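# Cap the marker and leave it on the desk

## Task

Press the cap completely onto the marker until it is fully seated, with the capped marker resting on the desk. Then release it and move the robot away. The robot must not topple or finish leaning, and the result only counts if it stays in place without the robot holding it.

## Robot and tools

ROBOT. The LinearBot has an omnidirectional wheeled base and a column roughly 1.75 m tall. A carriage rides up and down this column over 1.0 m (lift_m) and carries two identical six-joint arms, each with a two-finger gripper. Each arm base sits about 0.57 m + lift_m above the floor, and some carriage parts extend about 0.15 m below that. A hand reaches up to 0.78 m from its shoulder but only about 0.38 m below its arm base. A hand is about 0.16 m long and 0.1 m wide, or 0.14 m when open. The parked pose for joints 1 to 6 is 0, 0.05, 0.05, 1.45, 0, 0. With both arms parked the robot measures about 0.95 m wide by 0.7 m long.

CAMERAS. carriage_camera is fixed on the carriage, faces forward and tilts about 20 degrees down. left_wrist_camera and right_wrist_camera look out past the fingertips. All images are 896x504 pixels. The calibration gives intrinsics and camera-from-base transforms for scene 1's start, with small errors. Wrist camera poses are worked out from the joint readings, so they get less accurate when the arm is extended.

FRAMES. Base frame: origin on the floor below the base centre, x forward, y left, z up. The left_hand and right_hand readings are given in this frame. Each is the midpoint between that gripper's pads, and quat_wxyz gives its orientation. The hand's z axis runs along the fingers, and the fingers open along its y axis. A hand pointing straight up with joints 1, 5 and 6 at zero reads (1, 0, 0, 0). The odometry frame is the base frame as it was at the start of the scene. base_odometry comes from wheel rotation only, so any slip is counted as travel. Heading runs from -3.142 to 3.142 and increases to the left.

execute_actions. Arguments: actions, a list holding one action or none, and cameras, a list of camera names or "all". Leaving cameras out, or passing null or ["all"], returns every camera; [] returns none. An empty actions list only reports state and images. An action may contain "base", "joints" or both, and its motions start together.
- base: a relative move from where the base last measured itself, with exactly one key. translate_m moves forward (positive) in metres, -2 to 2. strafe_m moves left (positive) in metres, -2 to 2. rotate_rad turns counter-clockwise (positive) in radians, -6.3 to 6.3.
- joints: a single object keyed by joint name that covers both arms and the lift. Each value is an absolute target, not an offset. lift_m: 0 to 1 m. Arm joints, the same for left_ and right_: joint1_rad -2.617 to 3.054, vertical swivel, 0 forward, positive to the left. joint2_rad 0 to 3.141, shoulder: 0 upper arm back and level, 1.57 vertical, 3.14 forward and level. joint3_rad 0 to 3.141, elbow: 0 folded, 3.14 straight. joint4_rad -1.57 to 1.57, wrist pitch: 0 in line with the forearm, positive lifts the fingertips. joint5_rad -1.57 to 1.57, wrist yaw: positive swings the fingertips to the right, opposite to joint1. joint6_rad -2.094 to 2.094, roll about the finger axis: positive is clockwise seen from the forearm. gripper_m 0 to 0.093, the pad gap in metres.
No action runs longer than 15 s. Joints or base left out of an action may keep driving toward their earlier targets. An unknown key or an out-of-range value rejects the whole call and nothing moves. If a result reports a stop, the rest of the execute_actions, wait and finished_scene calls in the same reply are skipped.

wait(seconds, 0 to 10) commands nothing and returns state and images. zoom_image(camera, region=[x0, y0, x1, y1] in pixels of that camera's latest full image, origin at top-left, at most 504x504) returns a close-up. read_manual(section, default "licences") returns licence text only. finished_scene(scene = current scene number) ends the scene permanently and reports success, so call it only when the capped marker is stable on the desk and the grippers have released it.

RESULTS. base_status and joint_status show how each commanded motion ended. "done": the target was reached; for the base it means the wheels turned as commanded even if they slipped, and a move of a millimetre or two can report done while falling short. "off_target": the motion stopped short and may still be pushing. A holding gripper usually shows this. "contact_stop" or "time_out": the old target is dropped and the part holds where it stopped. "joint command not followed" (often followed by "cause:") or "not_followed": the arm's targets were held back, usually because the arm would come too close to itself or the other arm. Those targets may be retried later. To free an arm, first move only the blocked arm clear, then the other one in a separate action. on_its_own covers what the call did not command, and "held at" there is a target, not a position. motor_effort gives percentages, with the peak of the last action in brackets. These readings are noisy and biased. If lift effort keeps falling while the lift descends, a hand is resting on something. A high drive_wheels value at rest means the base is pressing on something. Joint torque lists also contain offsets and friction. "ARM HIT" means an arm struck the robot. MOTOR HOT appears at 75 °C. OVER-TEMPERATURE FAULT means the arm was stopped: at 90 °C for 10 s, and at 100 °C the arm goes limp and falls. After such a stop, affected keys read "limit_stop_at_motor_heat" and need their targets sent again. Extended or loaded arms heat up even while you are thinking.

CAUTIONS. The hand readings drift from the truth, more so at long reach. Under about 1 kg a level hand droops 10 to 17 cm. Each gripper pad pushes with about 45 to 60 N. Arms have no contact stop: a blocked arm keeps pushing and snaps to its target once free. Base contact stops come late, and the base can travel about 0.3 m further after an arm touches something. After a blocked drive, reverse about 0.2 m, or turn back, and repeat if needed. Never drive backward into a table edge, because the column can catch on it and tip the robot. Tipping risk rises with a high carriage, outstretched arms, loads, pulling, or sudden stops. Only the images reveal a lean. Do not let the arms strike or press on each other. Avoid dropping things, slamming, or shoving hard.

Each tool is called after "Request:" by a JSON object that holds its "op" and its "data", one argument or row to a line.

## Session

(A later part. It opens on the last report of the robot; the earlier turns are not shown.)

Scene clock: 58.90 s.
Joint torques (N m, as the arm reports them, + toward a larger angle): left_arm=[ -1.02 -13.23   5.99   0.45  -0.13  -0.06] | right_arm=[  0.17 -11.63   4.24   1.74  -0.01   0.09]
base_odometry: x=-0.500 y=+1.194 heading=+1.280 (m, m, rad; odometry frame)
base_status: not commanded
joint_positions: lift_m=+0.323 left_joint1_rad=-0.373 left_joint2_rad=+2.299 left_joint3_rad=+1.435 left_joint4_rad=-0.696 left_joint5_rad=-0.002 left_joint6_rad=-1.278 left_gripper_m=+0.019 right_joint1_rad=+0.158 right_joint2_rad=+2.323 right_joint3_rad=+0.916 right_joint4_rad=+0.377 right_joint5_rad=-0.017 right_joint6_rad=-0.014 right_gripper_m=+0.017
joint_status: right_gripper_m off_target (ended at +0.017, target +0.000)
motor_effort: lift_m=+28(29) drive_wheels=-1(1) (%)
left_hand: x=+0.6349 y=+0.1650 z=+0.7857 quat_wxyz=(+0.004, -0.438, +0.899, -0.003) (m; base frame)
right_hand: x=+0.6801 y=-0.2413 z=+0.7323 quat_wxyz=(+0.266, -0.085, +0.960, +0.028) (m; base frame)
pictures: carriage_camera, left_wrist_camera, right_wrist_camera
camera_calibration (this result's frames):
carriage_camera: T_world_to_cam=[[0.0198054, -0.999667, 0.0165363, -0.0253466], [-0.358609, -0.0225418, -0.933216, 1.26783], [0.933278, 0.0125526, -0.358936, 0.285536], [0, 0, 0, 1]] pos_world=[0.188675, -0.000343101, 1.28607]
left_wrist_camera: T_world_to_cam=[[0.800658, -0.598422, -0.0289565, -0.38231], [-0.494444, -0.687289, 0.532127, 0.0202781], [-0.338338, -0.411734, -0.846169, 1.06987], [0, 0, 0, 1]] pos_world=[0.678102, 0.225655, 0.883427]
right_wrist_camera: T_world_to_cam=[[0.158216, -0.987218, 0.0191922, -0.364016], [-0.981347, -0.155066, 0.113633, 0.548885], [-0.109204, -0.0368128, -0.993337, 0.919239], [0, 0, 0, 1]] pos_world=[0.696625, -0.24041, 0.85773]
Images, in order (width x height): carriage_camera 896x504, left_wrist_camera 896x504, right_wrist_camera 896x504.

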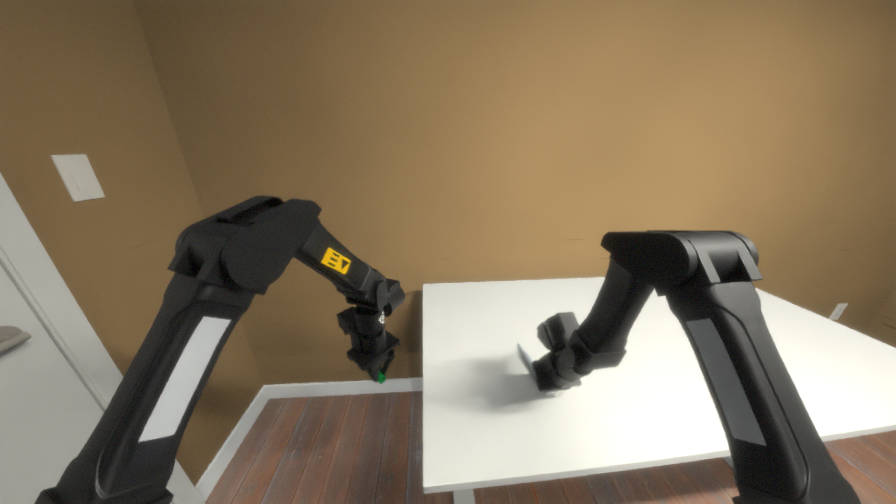

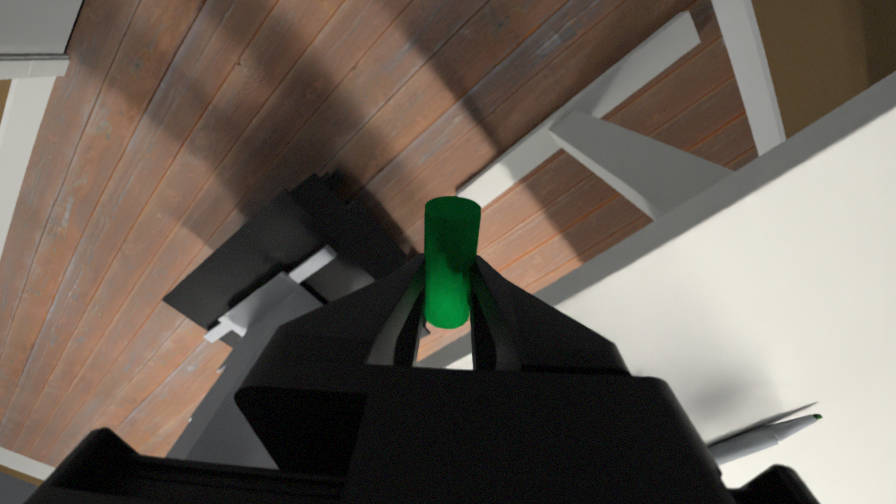

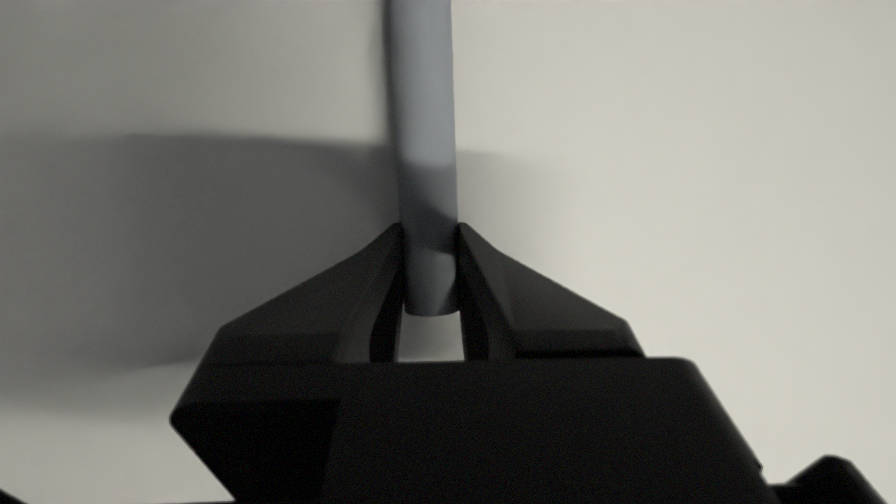

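Request:
{"op": "execute_actions", "data": {
  "actions": [
    {"base":{"strafe_m":-0.2},"joints":{"lift_m":0.345}}
  ],
  "cameras": []
}}

Request:
{"op": "execute_actions", "data": {
  "actions": [
    {"base":{"translate_m":0.1},"joints":{"right_joint1_rad":0.9,"left_joint2_rad":2.437,"left_joint4_rad":-0.565}}
  ],
  "cameras": []
}}

Request:
{"op": "execute_actions", "data": {
  "actions": [
    {"joints":{"lift_m":0.323}}
  ]
}}

Request:
{"op": "zoom_image", "data": {
  "camera": "carriage_camera",
  "region": [340,360,500,500]
}}

Scene clock: 63.50 s.
Joint torques (N m, as the arm reports them, + toward a larger angle): left_arm=[ -0.57 -12.76   6.03   0.48  -0.17  -0.04] | right_arm=[  0.06 -11.65   4.24   1.77  -0.02   0.09]
base_odometry: x=-0.308 y=+1.136 heading=+1.280 (m, m, rad; odometry frame)
base_status: done
joint_positions: lift_m=+0.345 left_joint1_rad=-0.379 left_joint2_rad=+2.293 left_joint3_rad=+1.435 left_joint4_rad=-0.697 left_joint5_rad=-0.002 left_joint6_rad=-1.278 left_gripper_m=+0.019 right_joint1_rad=+0.158 right_joint2_rad=+2.323 right_joint3_rad=+0.916 right_joint4_rad=+0.374 right_joint5_rad=-0.017 right_joint6_rad=-0.014 right_gripper_m=+0.017
joint_status: all done
motor_effort: lift_m=+32(40) drive_wheels=-2(8) (%)
left_hand: x=+0.6349 y=+0.1625 z=+0.8097 quat_wxyz=(+0.006, -0.435, +0.900, -0.005) (m; base frame)
right_hand: x=+0.6794 y=-0.2413 z=+0.7535 quat_wxyz=(+0.264, -0.085, +0.960, +0.027) (m; base frame)
pictures: none
No camera images: the call's "cameras" was empty. Leave "cameras" out to get every camera's image.

Scene clock: 65.03 s.
Joint torques (N m, as the arm reports them, + toward a larger angle): left_arm=[ -0.58 -14.15   5.53   0.52  -0.15  -0.04] | right_arm=[  0.16 -11.64   4.22   1.77   0.02   0.1 ]
base_odometry: x=-0.280 y=+1.232 heading=+1.280 (m, m, rad; odometry frame)
base_status: done
joint_positions: lift_m=+0.345 left_joint1_rad=-0.379 left_joint2_rad=+2.443 left_joint3_rad=+1.431 left_joint4_rad=-0.571 left_joint5_rad=-0.002 left_joint6_rad=-1.278 left_gripper_m=+0.019 right_joint1_rad=+0.900 right_joint2_rad=+2.323 right_joint3_rad=+0.916 right_joint4_rad=+0.373 right_joint5_rad=-0.019 right_joint6_rad=-0.014 right_gripper_m=+0.017
joint_status: all done
motor_effort: lift_m=+32(32) drive_wheels=-4(7) (%)
left_hand: x=+0.6316 y=+0.1639 z=+0.7519 quat_wxyz=(-0.003, -0.435, +0.900, +0.005) (m; base frame)
right_hand: x=+0.5216 y=+0.0238 z=+0.7534 quat_wxyz=(+0.236, -0.428, +0.864, +0.122) (m; base frame)
pictures: none
No camera images: the call's "cameras" was empty. Leave "cameras" out to get every camera's image.

Scene clock: 65.67 s.
Joint torques (N m, as the arm reports them, + toward a larger angle): left_arm=[ -0.58 -13.89   5.64   0.48  -0.15  -0.06] | right_arm=[  0.01 -11.65   4.21   1.75   0.     0.09]
base_odometry: x=-0.280 y=+1.232 heading=+1.280 (m, m, rad; odometry frame)
base_status: not commanded
joint_positions: lift_m=+0.323 left_joint1_rad=-0.379 left_joint2_rad=+2.440 left_joint3_rad=+1.431 left_joint4_rad=-0.568 left_joint5_rad=-0.002 left_joint6_rad=-1.278 left_gripper_m=+0.019 right_joint1_rad=+0.900 right_joint2_rad=+2.323 right_joint3_rad=+0.916 right_joint4_rad=+0.374 right_joint5_rad=-0.019 right_joint6_rad=-0.014 right_gripper_m=+0.017
joint_status: all done
motor_effort: lift_m=+29(30) drive_wheels=+2(4) (%)
left_hand: x=+0.6328 y=+0.1634 z=+0.7313 quat_wxyz=(-0.001, -0.435, +0.900, +0.003) (m; base frame)
right_hand: x=+0.5218 y=+0.0240 z=+0.7318 quat_wxyz=(+0.236, -0.428, +0.864, +0.122) (m; base frame)
pictures: carriage_camera, left_wrist_camera, right_wrist_camera
camera_calibration (this result's frames):
carriage_camera: T_world_to_cam=[[0.0198054, -0.999667, 0.0165363, -0.0253461], [-0.358609, -0.0225418, -0.933216, 1.26781], [0.933278, 0.0125526, -0.358936, 0.285525], [0, 0, 0, 1]] pos_world=[0.188675, -0.000343101, 1.28604]
left_wrist_camera: T_world_to_cam=[[0.796675, -0.602776, -0.0443912, -0.36866], [-0.490421, -0.687609, 0.535426, 0.0421338], [-0.353266, -0.40479, -0.843415, 1.02877], [0, 0, 0, 1]] pos_world=[0.677794, 0.223187, 0.828753]
right_wrist_camera: T_world_to_cam=[[0.784035, -0.620459, 0.0178796, -0.411416], [-0.617955, -0.77751, 0.116666, 0.257784], [-0.0584846, -0.102519, -0.99301, 0.886072], [0, 0, 0, 1]] pos_world=[0.533685, 0.0360018, 0.85716]
Images, in order (width x height): carriage_camera 896x504, left_wrist_camera 896x504, right_wrist_camera 896x504.

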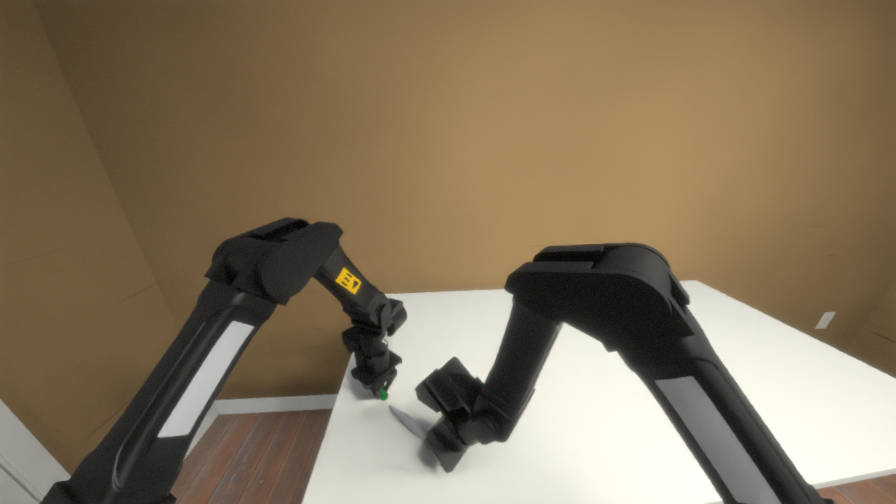

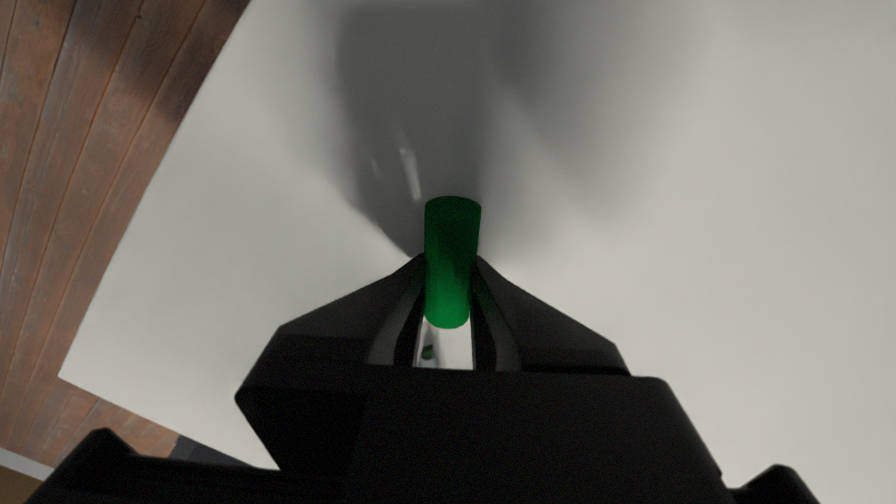

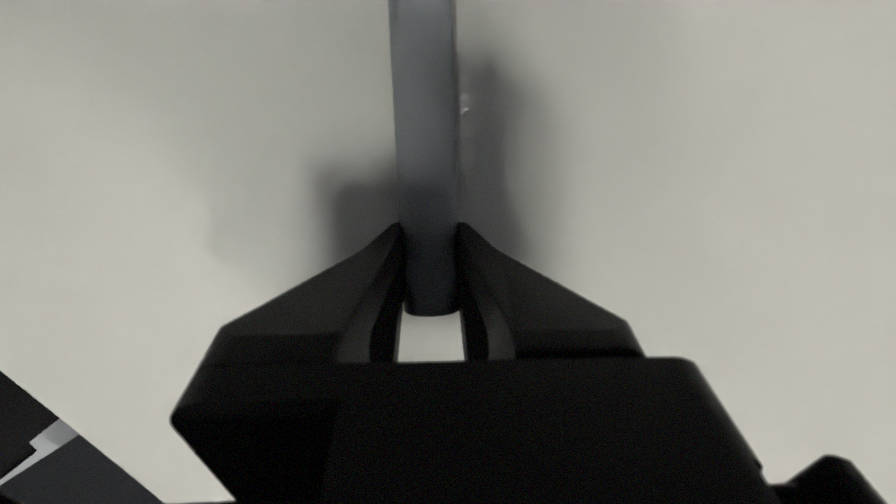

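Region (340, 360, 500, 500) of carriage_camera's 896x504 image, scaled by 3.150, with more detail than that image has; it fills the top 441 rows of this view, and the rest is white.

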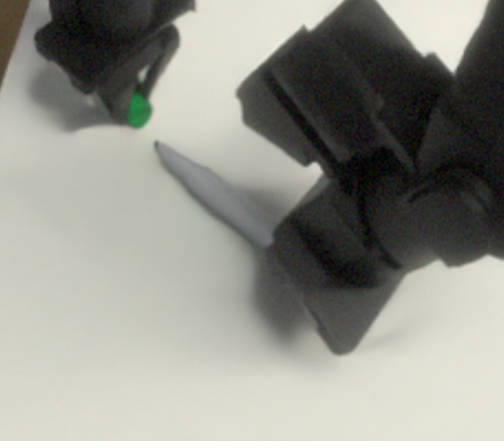

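Request:
{"op": "zoom_image", "data": {
  "camera": "carriage_camera",
  "region": [360,375,410,415]
}}

Request:
{"op": "zoom_image", "data": {
  "camera": "left_wrist_camera",
  "region": [380,180,520,380]
}}

Region (360, 375, 410, 415) of carriage_camera's 896x504 image, scaled by 10.080, with more detail than that image has; it fills the top 403 rows of this view, and the rest is white.

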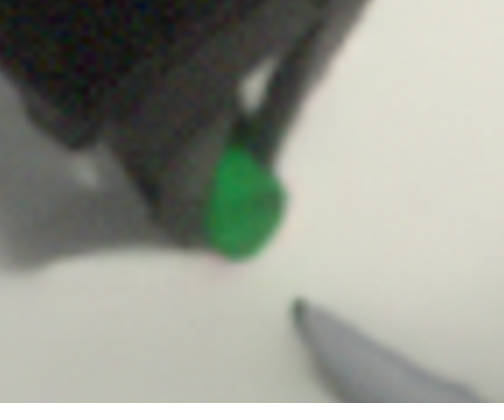

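Region (380, 180, 520, 380) of left_wrist_camera's 896x504 image, scaled by 2.520, with more detail than that image has; it fills the left 353 columns of this view, and the rest is white.

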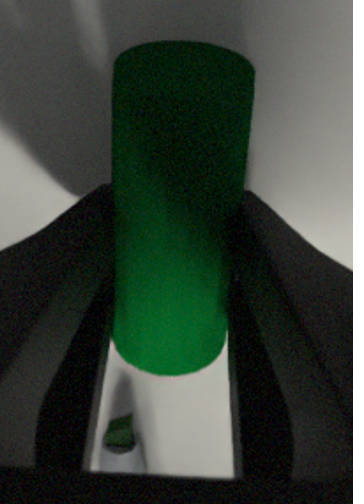

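Request:
{"op": "execute_actions", "data": {
  "actions": [
    {"joints":{"right_joint1_rad":0.88,"right_joint2_rad":2.35,"right_joint3_rad":0.975,"right_joint4_rad":0.335}}
  ],
  "cameras": ["left_wrist_camera"]
}}

Scene clock: 69.70 s.
Joint torques (N m, as the arm reports them, + toward a larger angle): left_arm=[ -0.59 -13.97   5.61   0.49  -0.16  -0.04] | right_arm=[ -0.45 -10.61   5.73   1.73  -0.01   0.1 ]
base_odometry: x=-0.280 y=+1.232 heading=+1.280 (m, m, rad; odometry frame)
base_status: not commanded
joint_positions: lift_m=+0.323 left_joint1_rad=-0.379 left_joint2_rad=+2.440 left_joint3_rad=+1.431 left_joint4_rad=-0.568 left_joint5_rad=-0.002 left_joint6_rad=-1.278 left_gripper_m=+0.019 right_joint1_rad=+0.886 right_joint2_rad=+2.328 right_joint3_rad=+0.966 right_joint4_rad=+0.347 right_joint5_rad=-0.020 right_joint6_rad=-0.014 right_gripper_m=+0.017
joint_status: all done
motor_effort: lift_m=+29(29) drive_wheels=+2(2) (%)
left_hand: x=+0.6328 y=+0.1634 z=+0.7313 quat_wxyz=(-0.001, -0.435, +0.900, +0.003) (m; base frame)
right_hand: x=+0.5356 y=+0.0322 z=+0.7379 quat_wxyz=(+0.245, -0.421, +0.864, +0.125) (m; base frame)
pictures: left_wrist_camera
camera_calibration (this result's frames):
left_wrist_camera: T_world_to_cam=[[0.796675, -0.602776, -0.0443912, -0.36866], [-0.490421, -0.687609, 0.535426, 0.0421338], [-0.353266, -0.40479, -0.843415, 1.02877], [0, 0, 0, 1]] pos_world=[0.677794, 0.223187, 0.828753]
Images, in order (width x height): left_wrist_camera 896x504.

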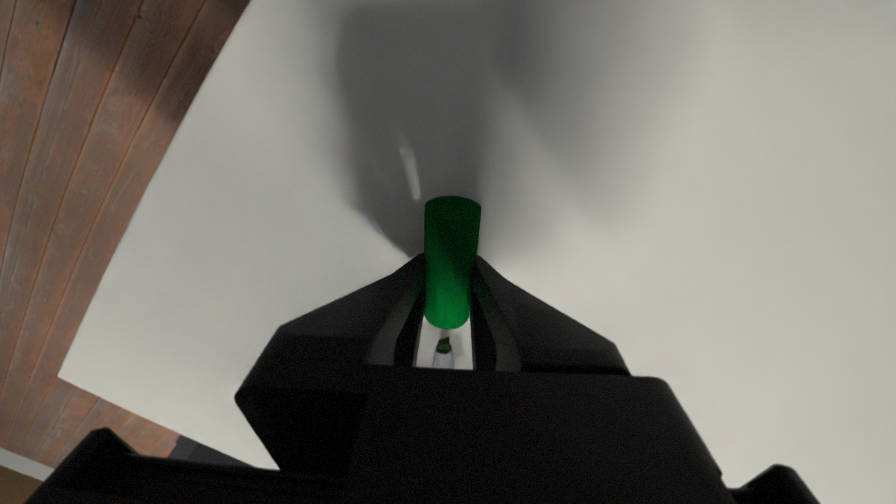

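Joint 2 lags; bias it.

Request:
{"op": "execute_actions", "data": {
  "actions": [
    {"joints":{"right_joint2_rad":2.368}}
  ],
  "cameras": []
}}

Request:
{"op": "execute_actions", "data": {
  "actions": [
    {"joints":{"right_joint2_rad":2.41,"right_joint3_rad":1.075,"right_joint4_rad":0.275}}
  ]
}}

Scene clock: 71.83 s.
Joint torques (N m, as the arm reports them, + toward a larger angle): left_arm=[ -0.7  -13.94   5.65   0.42  -0.17  -0.05] | right_arm=[ -0.57 -10.46   5.68   1.68   0.02   0.09]
base_odometry: x=-0.280 y=+1.232 heading=+1.280 (m, m, rad; odometry frame)
base_status: not commanded
joint_positions: lift_m=+0.323 left_joint1_rad=-0.379 left_joint2_rad=+2.440 left_joint3_rad=+1.431 left_joint4_rad=-0.568 left_joint5_rad=-0.002 left_joint6_rad=-1.278 left_gripper_m=+0.019 right_joint1_rad=+0.886 right_joint2_rad=+2.342 right_joint3_rad=+0.966 right_joint4_rad=+0.349 right_joint5_rad=-0.020 right_joint6_rad=-0.014 right_gripper_m=+0.017
joint_status: all done
motor_effort: lift_m=+29(29) drive_wheels=+2(2) (%)
left_hand: x=+0.6328 y=+0.1634 z=+0.7313 quat_wxyz=(-0.001, -0.435, +0.900, +0.003) (m; base frame)
right_hand: x=+0.5336 y=+0.0297 z=+0.7320 quat_wxyz=(+0.239, -0.422, +0.866, +0.122) (m; base frame)
pictures: none
No camera images: the call's "cameras" was empty. Leave "cameras" out to get every camera's image.

Scene clock: 72.47 s.
Joint torques (N m, as the arm reports them, + toward a larger angle): left_arm=[ -0.65 -13.99   5.63   0.49  -0.16  -0.04] | right_arm=[ -0.47 -11.     6.03   1.56   0.     0.1 ]
base_odometry: x=-0.280 y=+1.232 heading=+1.280 (m, m, rad; odometry frame)
base_status: not commanded
joint_positions: lift_m=+0.323 left_joint1_rad=-0.379 left_joint2_rad=+2.440 left_joint3_rad=+1.431 left_joint4_rad=-0.568 left_joint5_rad=-0.002 left_joint6_rad=-1.278 left_gripper_m=+0.019 right_joint1_rad=+0.886 right_joint2_rad=+2.384 right_joint3_rad=+1.067 right_joint4_rad=+0.299 right_joint5_rad=-0.020 right_joint6_rad=-0.014 right_gripper_m=+0.017
joint_status: all done
motor_effort: lift_m=+29(29) drive_wheels=+2(3) (%)
left_hand: x=+0.6328 y=+0.1634 z=+0.7313 quat_wxyz=(-0.001, -0.435, +0.900, +0.003) (m; base frame)
right_hand: x=+0.5481 y=+0.0475 z=+0.7322 quat_wxyz=(+0.243, -0.421, +0.865, +0.124) (m; base frame)
pictures: carriage_camera, left_wrist_camera, right_wrist_camera
camera_calibration (this result's frames):
carriage_camera: T_world_to_cam=[[0.0198054, -0.999667, 0.0165363, -0.0253461], [-0.358609, -0.0225418, -0.933216, 1.26781], [0.933278, 0.0125526, -0.358936, 0.285525], [0, 0, 0, 1]] pos_world=[0.188675, -0.000343101, 1.28604]
left_wrist_camera: T_world_to_cam=[[0.796675, -0.602776, -0.0443912, -0.36866], [-0.490421, -0.687609, 0.535426, 0.0421338], [-0.353266, -0.40479, -0.843415, 1.02877], [0, 0, 0, 1]] pos_world=[0.677794, 0.223187, 0.828753]
right_wrist_camera: T_world_to_cam=[[0.775779, -0.630769, 0.0172536, -0.412025], [-0.628924, -0.770713, 0.102257, 0.308511], [-0.0512028, -0.0901799, -0.994608, 0.886984], [0, 0, 0, 1]] pos_world=[0.559087, 0.0578689, 0.857764]
Images, in order (width x height): carriage_camera 896x504, left_wrist_camera 896x504, right_wrist_camera 896x504.

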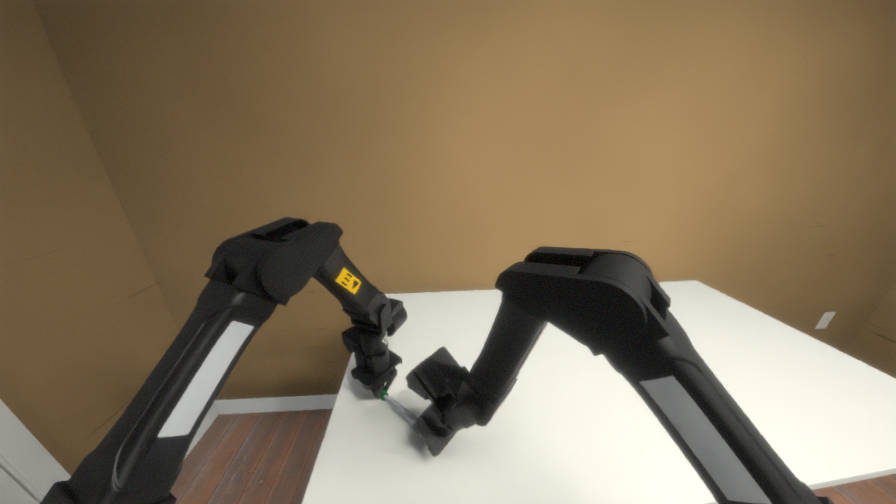

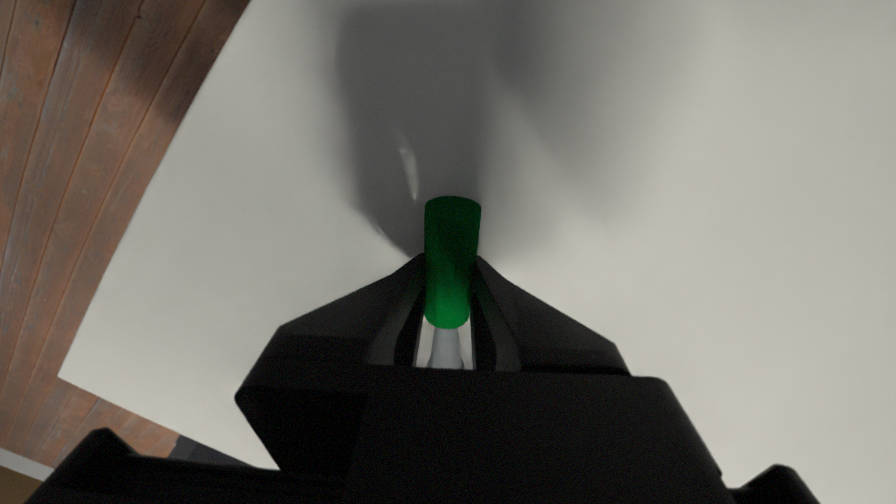

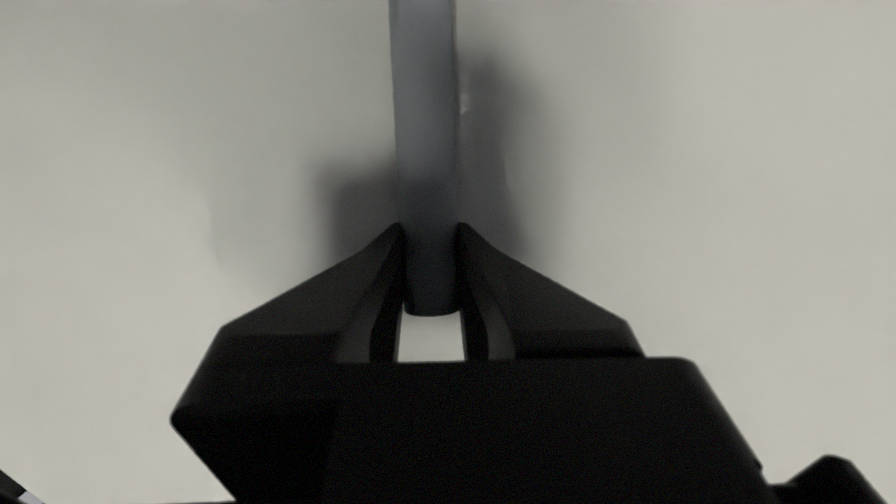

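Request:
{"op": "execute_actions", "data": {
  "actions": [
    {"joints":{"right_joint2_rad":2.465,"right_joint3_rad":1.21,"right_joint4_rad":0.2}}
  ],
  "cameras": ["left_wrist_camera"]
}}

Scene clock: 73.90 s.
Joint torques (N m, as the arm reports them, + toward a larger angle): left_arm=[ -0.72 -13.77   5.59   0.47  -0.14  -0.07] | right_arm=[ -0.46 -11.73   6.67   1.58   0.02   0.1 ]
base_odometry: x=-0.280 y=+1.232 heading=+1.280 (m, m, rad; odometry frame)
base_status: not commanded
joint_positions: lift_m=+0.323 left_joint1_rad=-0.379 left_joint2_rad=+2.440 left_joint3_rad=+1.431 left_joint4_rad=-0.568 left_joint5_rad=-0.002 left_joint6_rad=-1.278 left_gripper_m=+0.019 right_joint1_rad=+0.886 right_joint2_rad=+2.437 right_joint3_rad=+1.200 right_joint4_rad=+0.226 right_joint5_rad=-0.020 right_joint6_rad=-0.014 right_gripper_m=+0.017
joint_status: all done
motor_effort: lift_m=+29(29) drive_wheels=+2(2) (%)
left_hand: x=+0.6329 y=+0.1633 z=+0.7313 quat_wxyz=(-0.001, -0.435, +0.900, +0.003) (m; base frame)
right_hand: x=+0.5658 y=+0.0692 z=+0.7327 quat_wxyz=(+0.246, -0.421, +0.864, +0.125) (m; base frame)
pictures: left_wrist_camera
camera_calibration (this result's frames):
left_wrist_camera: T_world_to_cam=[[0.79669, -0.602782, -0.0440238, -0.369028], [-0.490611, -0.687534, 0.535349, 0.0423171], [-0.352967, -0.404909, -0.843483, 1.02866], [0, 0, 0, 1]] pos_world=[0.677846, 0.223166, 0.82876]
Images, in order (width x height): left_wrist_camera 896x504.

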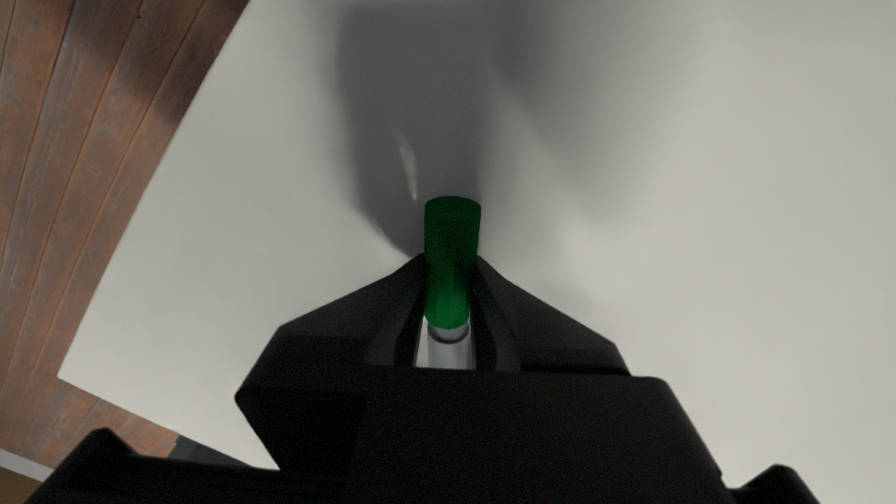

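Request:
{"op": "execute_actions", "data": {
  "actions": [
    {"joints":{"right_joint2_rad":2.46,"right_joint3_rad":1.29,"right_joint4_rad":0.37,"left_joint1_rad":-0.43,"left_joint5_rad":0.16,"left_joint4_rad":-0.63,"left_joint3_rad":1.41,"left_joint2_rad":2.45}}
  ]
}}

Request:
{"op": "zoom_image", "data": {
  "camera": "left_wrist_camera",
  "region": [380,180,520,380]
}}

Scene clock: 79.97 s.
Joint torques (N m, as the arm reports them, + toward a larger angle): left_arm=[ -3.24 -12.88   4.12  -0.19   1.28  -0.01] | right_arm=[ -0.46 -13.11  10.9    3.74   0.03   0.09]
base_odometry: x=-0.280 y=+1.232 heading=+1.280 (m, m, rad; odometry frame)
base_status: not commanded
joint_positions: lift_m=+0.323 left_joint1_rad=-0.386 left_joint2_rad=+2.440 left_joint3_rad=+1.431 left_joint4_rad=-0.573 left_joint5_rad=+0.011 left_joint6_rad=-1.284 left_gripper_m=+0.019 right_joint1_rad=+0.886 right_joint2_rad=+2.447 right_joint3_rad=+1.228 right_joint4_rad=+0.216 right_joint5_rad=-0.022 right_joint6_rad=-0.015 right_gripper_m=+0.017
joint_status: left_joint1_rad off_target (ended at -0.386, target -0.430); left_joint4_rad off_target (ended at -0.573, target -0.630); left_joint5_rad off_target (ended at +0.011, target +0.160); right_joint3_rad off_target (ended at +1.228, target +1.290); right_joint4_rad off_target (ended at +0.216, target +0.370); the others done
motor_effort: lift_m=+29(29) drive_wheels=+2(3) (%)
left_hand: x=+0.6297 y=+0.1588 z=+0.7313 quat_wxyz=(-0.008, -0.434, +0.901, +0.000) (m; base frame)
right_hand: x=+0.5701 y=+0.0751 z=+0.7343 quat_wxyz=(+0.249, -0.421, +0.863, +0.128) (m; base frame)
pictures: carriage_camera, left_wrist_camera, right_wrist_camera
camera_calibration (this result's frames):
carriage_camera: T_world_to_cam=[[0.0198054, -0.999667, 0.0165363, -0.0253461], [-0.358609, -0.0225418, -0.933216, 1.26781], [0.933278, 0.0125526, -0.358936, 0.285525], [0, 0, 0, 1]] pos_world=[0.188675, -0.000343101, 1.28604]
left_wrist_camera: T_world_to_cam=[[0.794942, -0.604998, -0.0452203, -0.366938], [-0.486831, -0.6806, 0.547521, 0.0252313], [-0.362026, -0.413232, -0.83557, 1.02696], [0, 0, 0, 1]] pos_world=[0.675762, 0.219546, 0.827685]
right_wrist_camera: T_world_to_cam=[[0.776621, -0.629776, 0.0155538, -0.411041], [-0.628479, -0.772853, 0.087817, 0.353967], [-0.0432842, -0.0779758, -0.996015, 0.88829], [0, 0, 0, 1]] pos_world=[0.580132, 0.0839656, 0.860059]
Images, in order (width x height): carriage_camera 896x504, left_wrist_camera 896x504, right_wrist_camera 896x504.

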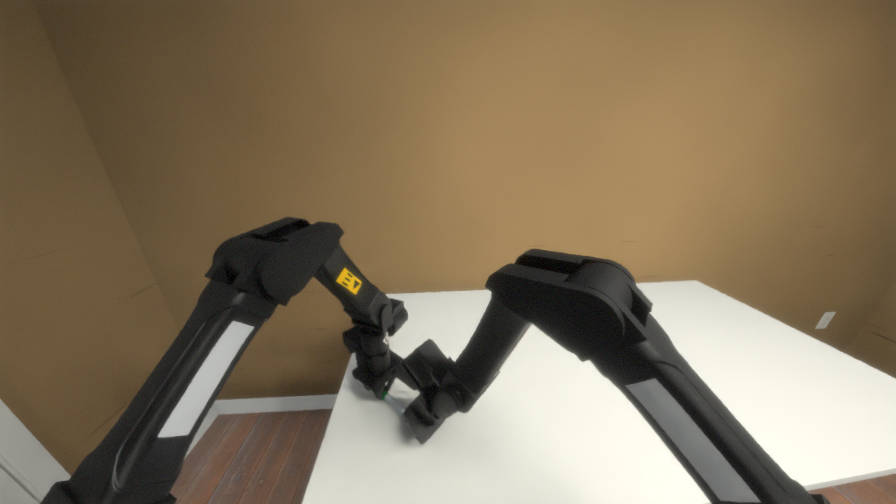

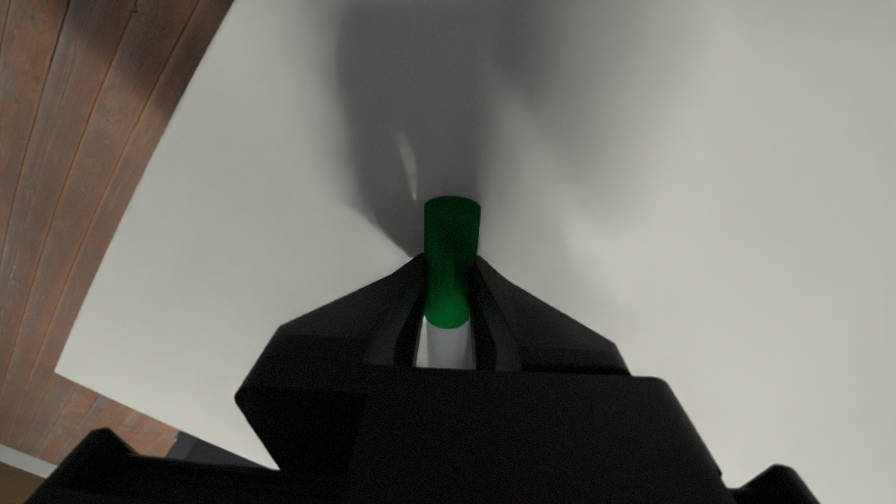

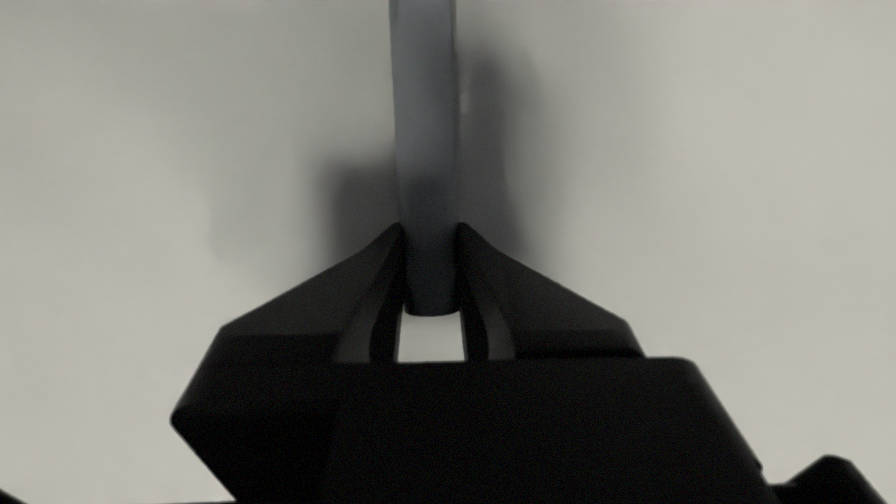

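Region (380, 180, 520, 380) of left_wrist_camera's 896x504 image, scaled by 2.520, with more detail than that image has; it fills the left 353 columns of this view, and the rest is white.

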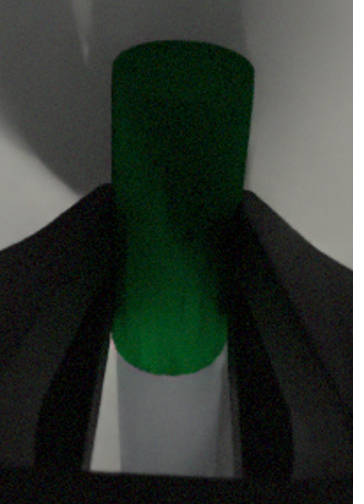

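Looks closed; press a bit harder for certainty, relax, release and look.

Request:
{"op": "execute_actions", "data": {
  "actions": [
    {"joints":{"right_joint2_rad":2.44,"right_joint3_rad":1.34,"right_joint4_rad":0.55,"left_joint1_rad":-0.48,"left_joint5_rad":0.33,"left_joint4_rad":-0.69,"left_joint3_rad":1.395,"left_joint2_rad":2.46}}
  ],
  "cameras": []
}}

Request:
{"op": "execute_actions", "data": {
  "actions": [
    {"joints":{"right_joint2_rad":2.47,"right_joint3_rad":1.225,"right_joint4_rad":0.2,"left_joint1_rad":-0.385,"left_joint5_rad":0,"left_joint4_rad":-0.565,"left_joint3_rad":1.426,"left_joint2_rad":2.44}}
  ],
  "cameras": []
}}

Request:
{"op": "execute_actions", "data": {
  "actions": [
    {"joints":{"right_gripper_m":0.06,"left_gripper_m":0.06}}
  ],
  "cameras": []
}}

Request:
{"op": "execute_actions", "data": {
  "actions": [
    {"joints":{"lift_m":0.42}}
  ]
}}

Request:
{"op": "zoom_image", "data": {
  "camera": "right_wrist_camera",
  "region": [350,0,550,200]
}}

Scene clock: 85.53 s.
Joint torques (N m, as the arm reports them, + toward a larger angle): left_arm=[ -5.03 -11.95   2.8   -0.69   1.98   0.03] | right_arm=[  0.04 -12.39   6.66   2.68   0.04   0.09]
base_odometry: x=-0.280 y=+1.232 heading=+1.280 (m, m, rad; odometry frame)
base_status: not commanded
joint_positions: lift_m=+0.323 left_joint1_rad=-0.407 left_joint2_rad=+2.439 left_joint3_rad=+1.429 left_joint4_rad=-0.587 left_joint5_rad=+0.118 left_joint6_rad=-1.288 left_gripper_m=+0.019 right_joint1_rad=+0.885 right_joint2_rad=+2.407 right_joint3_rad=+1.222 right_joint4_rad=+0.052 right_joint5_rad=-0.018 right_joint6_rad=-0.012 right_gripper_m=+0.017
joint_status: left_joint1_rad off_target (ended at -0.407, target -0.480); left_joint4_rad off_target (ended at -0.587, target -0.690); left_joint5_rad off_target (ended at +0.118, target +0.330); right_joint2_rad not_followed (moved -0.040 of -0.007); right_joint3_rad not_followed (moved -0.006 of +0.112); right_joint4_rad not_followed (moved -0.164 of +0.334); the others done
motor_effort: lift_m=+29(29) drive_wheels=-3(5) (%)
left_hand: x=+0.6155 y=+0.1358 z=+0.7325 quat_wxyz=(-0.053, -0.426, +0.903, -0.029) (m; base frame)
right_hand: x=+0.5537 y=+0.0527 z=+0.7319 quat_wxyz=(+0.193, -0.425, +0.879, +0.100) (m; base frame)
pictures: none
joint command not followed: on one or more control steps a check withheld the commanded joint targets of the left arm, and it was not sent them on those steps.
cause: the commanded joint targets would bring a part of the robot too close to another arm (this arm's wrist (the part past joint 4) and the other arm's wrist (the part past joint 4)); next, command targets that bring no part of the robot closer to that arm.
joint command not followed: on one or more control steps a check withheld the commanded joint targets of the right arm, and it was not sent them on those steps. On the call's last step the targets were still withheld.
cause: the commanded joint targets would bring a part of the robot too close to another arm (this arm's wrist (the part past joint 4) and the other arm's wrist (the part past joint 4)); next, command targets that bring no part of the robot closer to that arm.
No camera images: the call's "cameras" was empty. Leave "cameras" out to get every camera's image.

Scene clock: 86.50 s.
Joint torques (N m, as the arm reports them, + toward a larger angle): left_arm=[ -0.61 -13.45   5.79   0.3   -0.26   0.04] | right_arm=[ -0.36 -13.01   5.97   1.51  -0.07   0.08]
base_odometry: x=-0.280 y=+1.232 heading=+1.280 (m, m, rad; odometry frame)
base_status: not commanded
joint_positions: lift_m=+0.323 left_joint1_rad=-0.381 left_joint2_rad=+2.437 left_joint3_rad=+1.429 left_joint4_rad=-0.544 left_joint5_rad=+0.007 left_joint6_rad=-1.285 left_gripper_m=+0.019 right_joint1_rad=+0.885 right_joint2_rad=+2.455 right_joint3_rad=+1.224 right_joint4_rad=+0.233 right_joint5_rad=-0.013 right_joint6_rad=-0.014 right_gripper_m=+0.017
joint_status: all done
motor_effort: lift_m=+29(29) drive_wheels=-3(2) (%)
left_hand: x=+0.6373 y=+0.1589 z=+0.7321 quat_wxyz=(+0.004, -0.437, +0.899, -0.009) (m; base frame)
right_hand: x=+0.5719 y=+0.0736 z=+0.7318 quat_wxyz=(+0.254, -0.418, +0.863, +0.125) (m; base frame)
pictures: none
joint command not followed: on one or more control steps a check withheld the commanded joint targets of the right arm, and it was not sent them on those steps.
cause: the commanded joint targets would bring a part of the robot too close to another arm (this arm's wrist (the part past joint 4) and the other arm's wrist (the part past joint 4)); next, command targets that bring no part of the robot closer to that arm.
No camera images: the call's "cameras" was empty. Leave "cameras" out to get every camera's image.

Scene clock: 87.13 s.
Joint torques (N m, as the arm reports them, + toward a larger angle): left_arm=[ -0.53 -13.45   5.85   0.36  -0.26   0.01] | right_arm=[ -0.29 -12.98   5.89   1.5    0.     0.09]
base_odometry: x=-0.280 y=+1.232 heading=+1.280 (m, m, rad; odometry frame)
base_status: not commanded
joint_positions: lift_m=+0.323 left_joint1_rad=-0.381 left_joint2_rad=+2.437 left_joint3_rad=+1.429 left_joint4_rad=-0.550 left_joint5_rad=+0.006 left_joint6_rad=-1.285 left_gripper_m=+0.060 right_joint1_rad=+0.885 right_joint2_rad=+2.455 right_joint3_rad=+1.224 right_joint4_rad=+0.236 right_joint5_rad=-0.019 right_joint6_rad=-0.014 right_gripper_m=+0.060
joint_status: all done
motor_effort: lift_m=+29(29) drive_wheels=+2(3) (%)
left_hand: x=+0.6360 y=+0.1595 z=+0.7321 quat_wxyz=(+0.002, -0.437, +0.899, -0.007) (m; base frame)
right_hand: x=+0.5715 y=+0.0747 z=+0.7323 quat_wxyz=(+0.254, -0.419, +0.862, +0.128) (m; base frame)
pictures: none
No camera images: the call's "cameras" was empty. Leave "cameras" out to get every camera's image.

Scene clock: 88.07 s.
Joint torques (N m, as the arm reports them, + toward a larger angle): left_arm=[ -0.7  -13.53   5.83   0.43  -0.23   0.01] | right_arm=[ -0.35 -13.57   6.01   1.73   0.01   0.08]
base_odometry: x=-0.280 y=+1.232 heading=+1.280 (m, m, rad; odometry frame)
base_status: not commanded
joint_positions: lift_m=+0.420 left_joint1_rad=-0.381 left_joint2_rad=+2.436 left_joint3_rad=+1.429 left_joint4_rad=-0.558 left_joint5_rad=+0.004 left_joint6_rad=-1.285 left_gripper_m=+0.060 right_joint1_rad=+0.885 right_joint2_rad=+2.463 right_joint3_rad=+1.224 right_joint4_rad=+0.210 right_joint5_rad=-0.019 right_joint6_rad=-0.014 right_gripper_m=+0.060
joint_status: all done
motor_effort: lift_m=+33(40) drive_wheels=+2(3) (%)
left_hand: x=+0.6343 y=+0.1605 z=+0.8290 quat_wxyz=(+0.000, -0.437, +0.899, -0.003) (m; base frame)
right_hand: x=+0.5667 y=+0.0688 z=+0.8217 quat_wxyz=(+0.239, -0.421, +0.867, +0.121) (m; base frame)
pictures: carriage_camera, left_wrist_camera, right_wrist_camera
camera_calibration (this result's frames):
carriage_camera: T_world_to_cam=[[0.0198054, -0.999667, 0.0165363, -0.0269454], [-0.358609, -0.0225418, -0.933216, 1.35806], [0.933278, 0.0125526, -0.358936, 0.32024], [0, 0, 0, 1]] pos_world=[0.188675, -0.000343101, 1.38276]
left_wrist_camera: T_world_to_cam=[[0.799735, -0.599523, -0.0315621, -0.380381], [-0.491619, -0.684158, 0.538738, -0.0139328], [-0.34458, -0.415332, -0.841882, 1.10545], [0, 0, 0, 1]] pos_world=[0.678269, 0.221547, 0.926155]
right_wrist_camera: T_world_to_cam=[[0.774683, -0.632096, 0.0178848, -0.414307], [-0.629676, -0.768502, 0.113634, 0.318434], [-0.0580832, -0.099292, -0.993362, 0.982459], [0, 0, 0, 1]] pos_world=[0.578531, 0.0803857, 0.947162]
Images, in order (width x height): carriage_camera 896x504, left_wrist_camera 896x504, right_wrist_camera 896x504.

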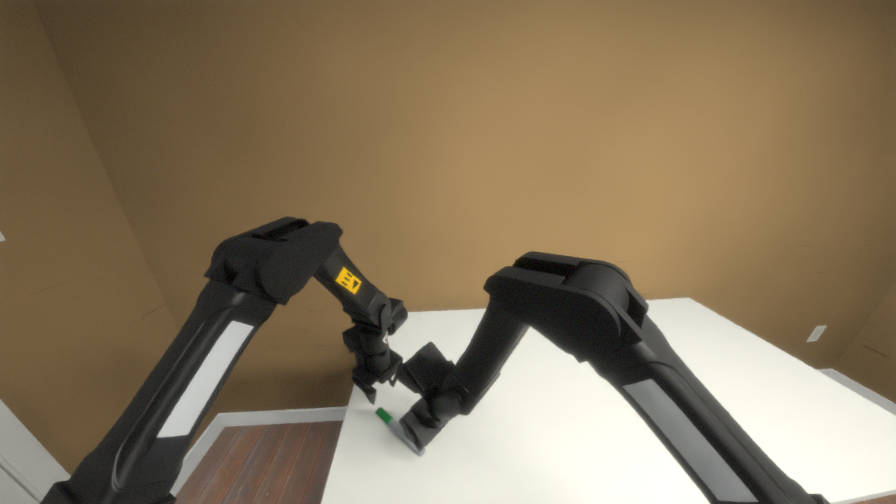

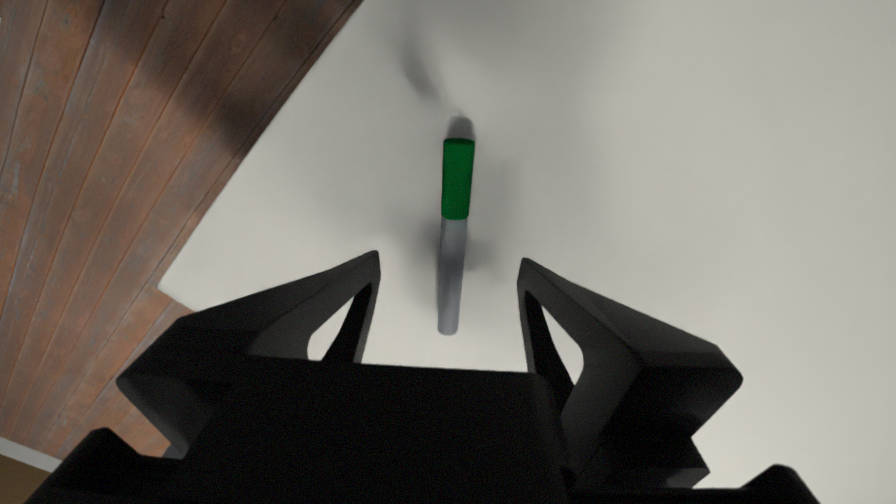

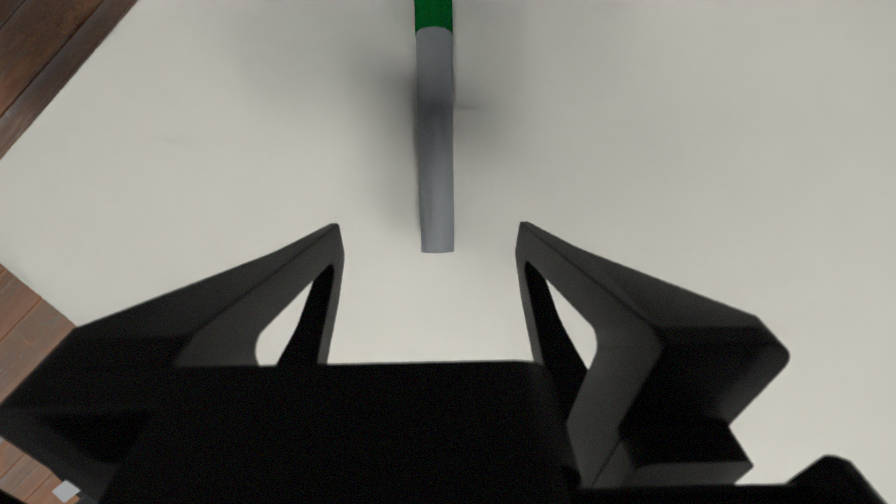

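Region (350, 0, 550, 200) of right_wrist_camera's 896x504 image, scaled by 2.520, with more detail than that image has.

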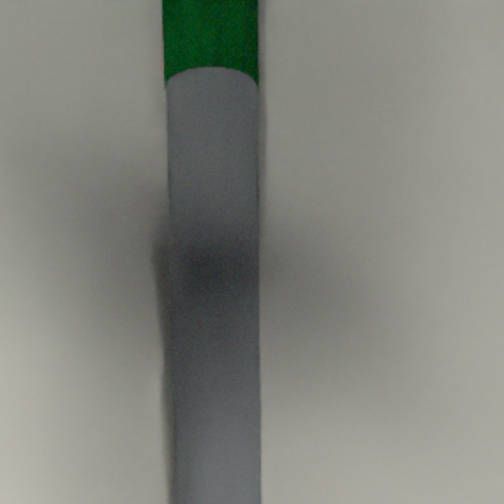

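Request:
{"op": "execute_actions", "data": {
  "actions": [
    {"base":{"translate_m":-0.4},"joints":{"left_joint1_rad":0.2}}
  ],
  "cameras": []
}}

Request:
{"op": "finished_scene", "data": {
  "scene": 1
}}

Scene clock: 92.40 s.
Joint torques (N m, as the arm reports them, + toward a larger angle): left_arm=[ -0.89 -13.26   5.7    0.41  -0.16   0.03] | right_arm=[ -0.13 -13.61   5.88   1.75   0.01   0.09]
base_odometry: x=-0.394 y=+0.849 heading=+1.280 (m, m, rad; odometry frame)
base_status: done
joint_positions: lift_m=+0.420 left_joint1_rad=+0.207 left_joint2_rad=+2.436 left_joint3_rad=+1.429 left_joint4_rad=-0.559 left_joint5_rad=-0.003 left_joint6_rad=-1.285 left_gripper_m=+0.060 right_joint1_rad=+0.882 right_joint2_rad=+2.463 right_joint3_rad=+1.224 right_joint4_rad=+0.209 right_joint5_rad=-0.019 right_joint6_rad=-0.014 right_gripper_m=+0.060
joint_status: all done
motor_effort: lift_m=+33(33) drive_wheels=-2(13) (%)
left_hand: x=+0.6546 y=+0.3950 z=+0.8290 quat_wxyz=(+0.003, -0.679, +0.734, +0.000) (m; base frame)
right_hand: x=+0.5675 y=+0.0681 z=+0.8217 quat_wxyz=(+0.239, -0.420, +0.867, +0.121) (m; base frame)
pictures: none
No camera images: the call's "cameras" was empty. Leave "cameras" out to get every camera's image.

The scene is finished: the task was done.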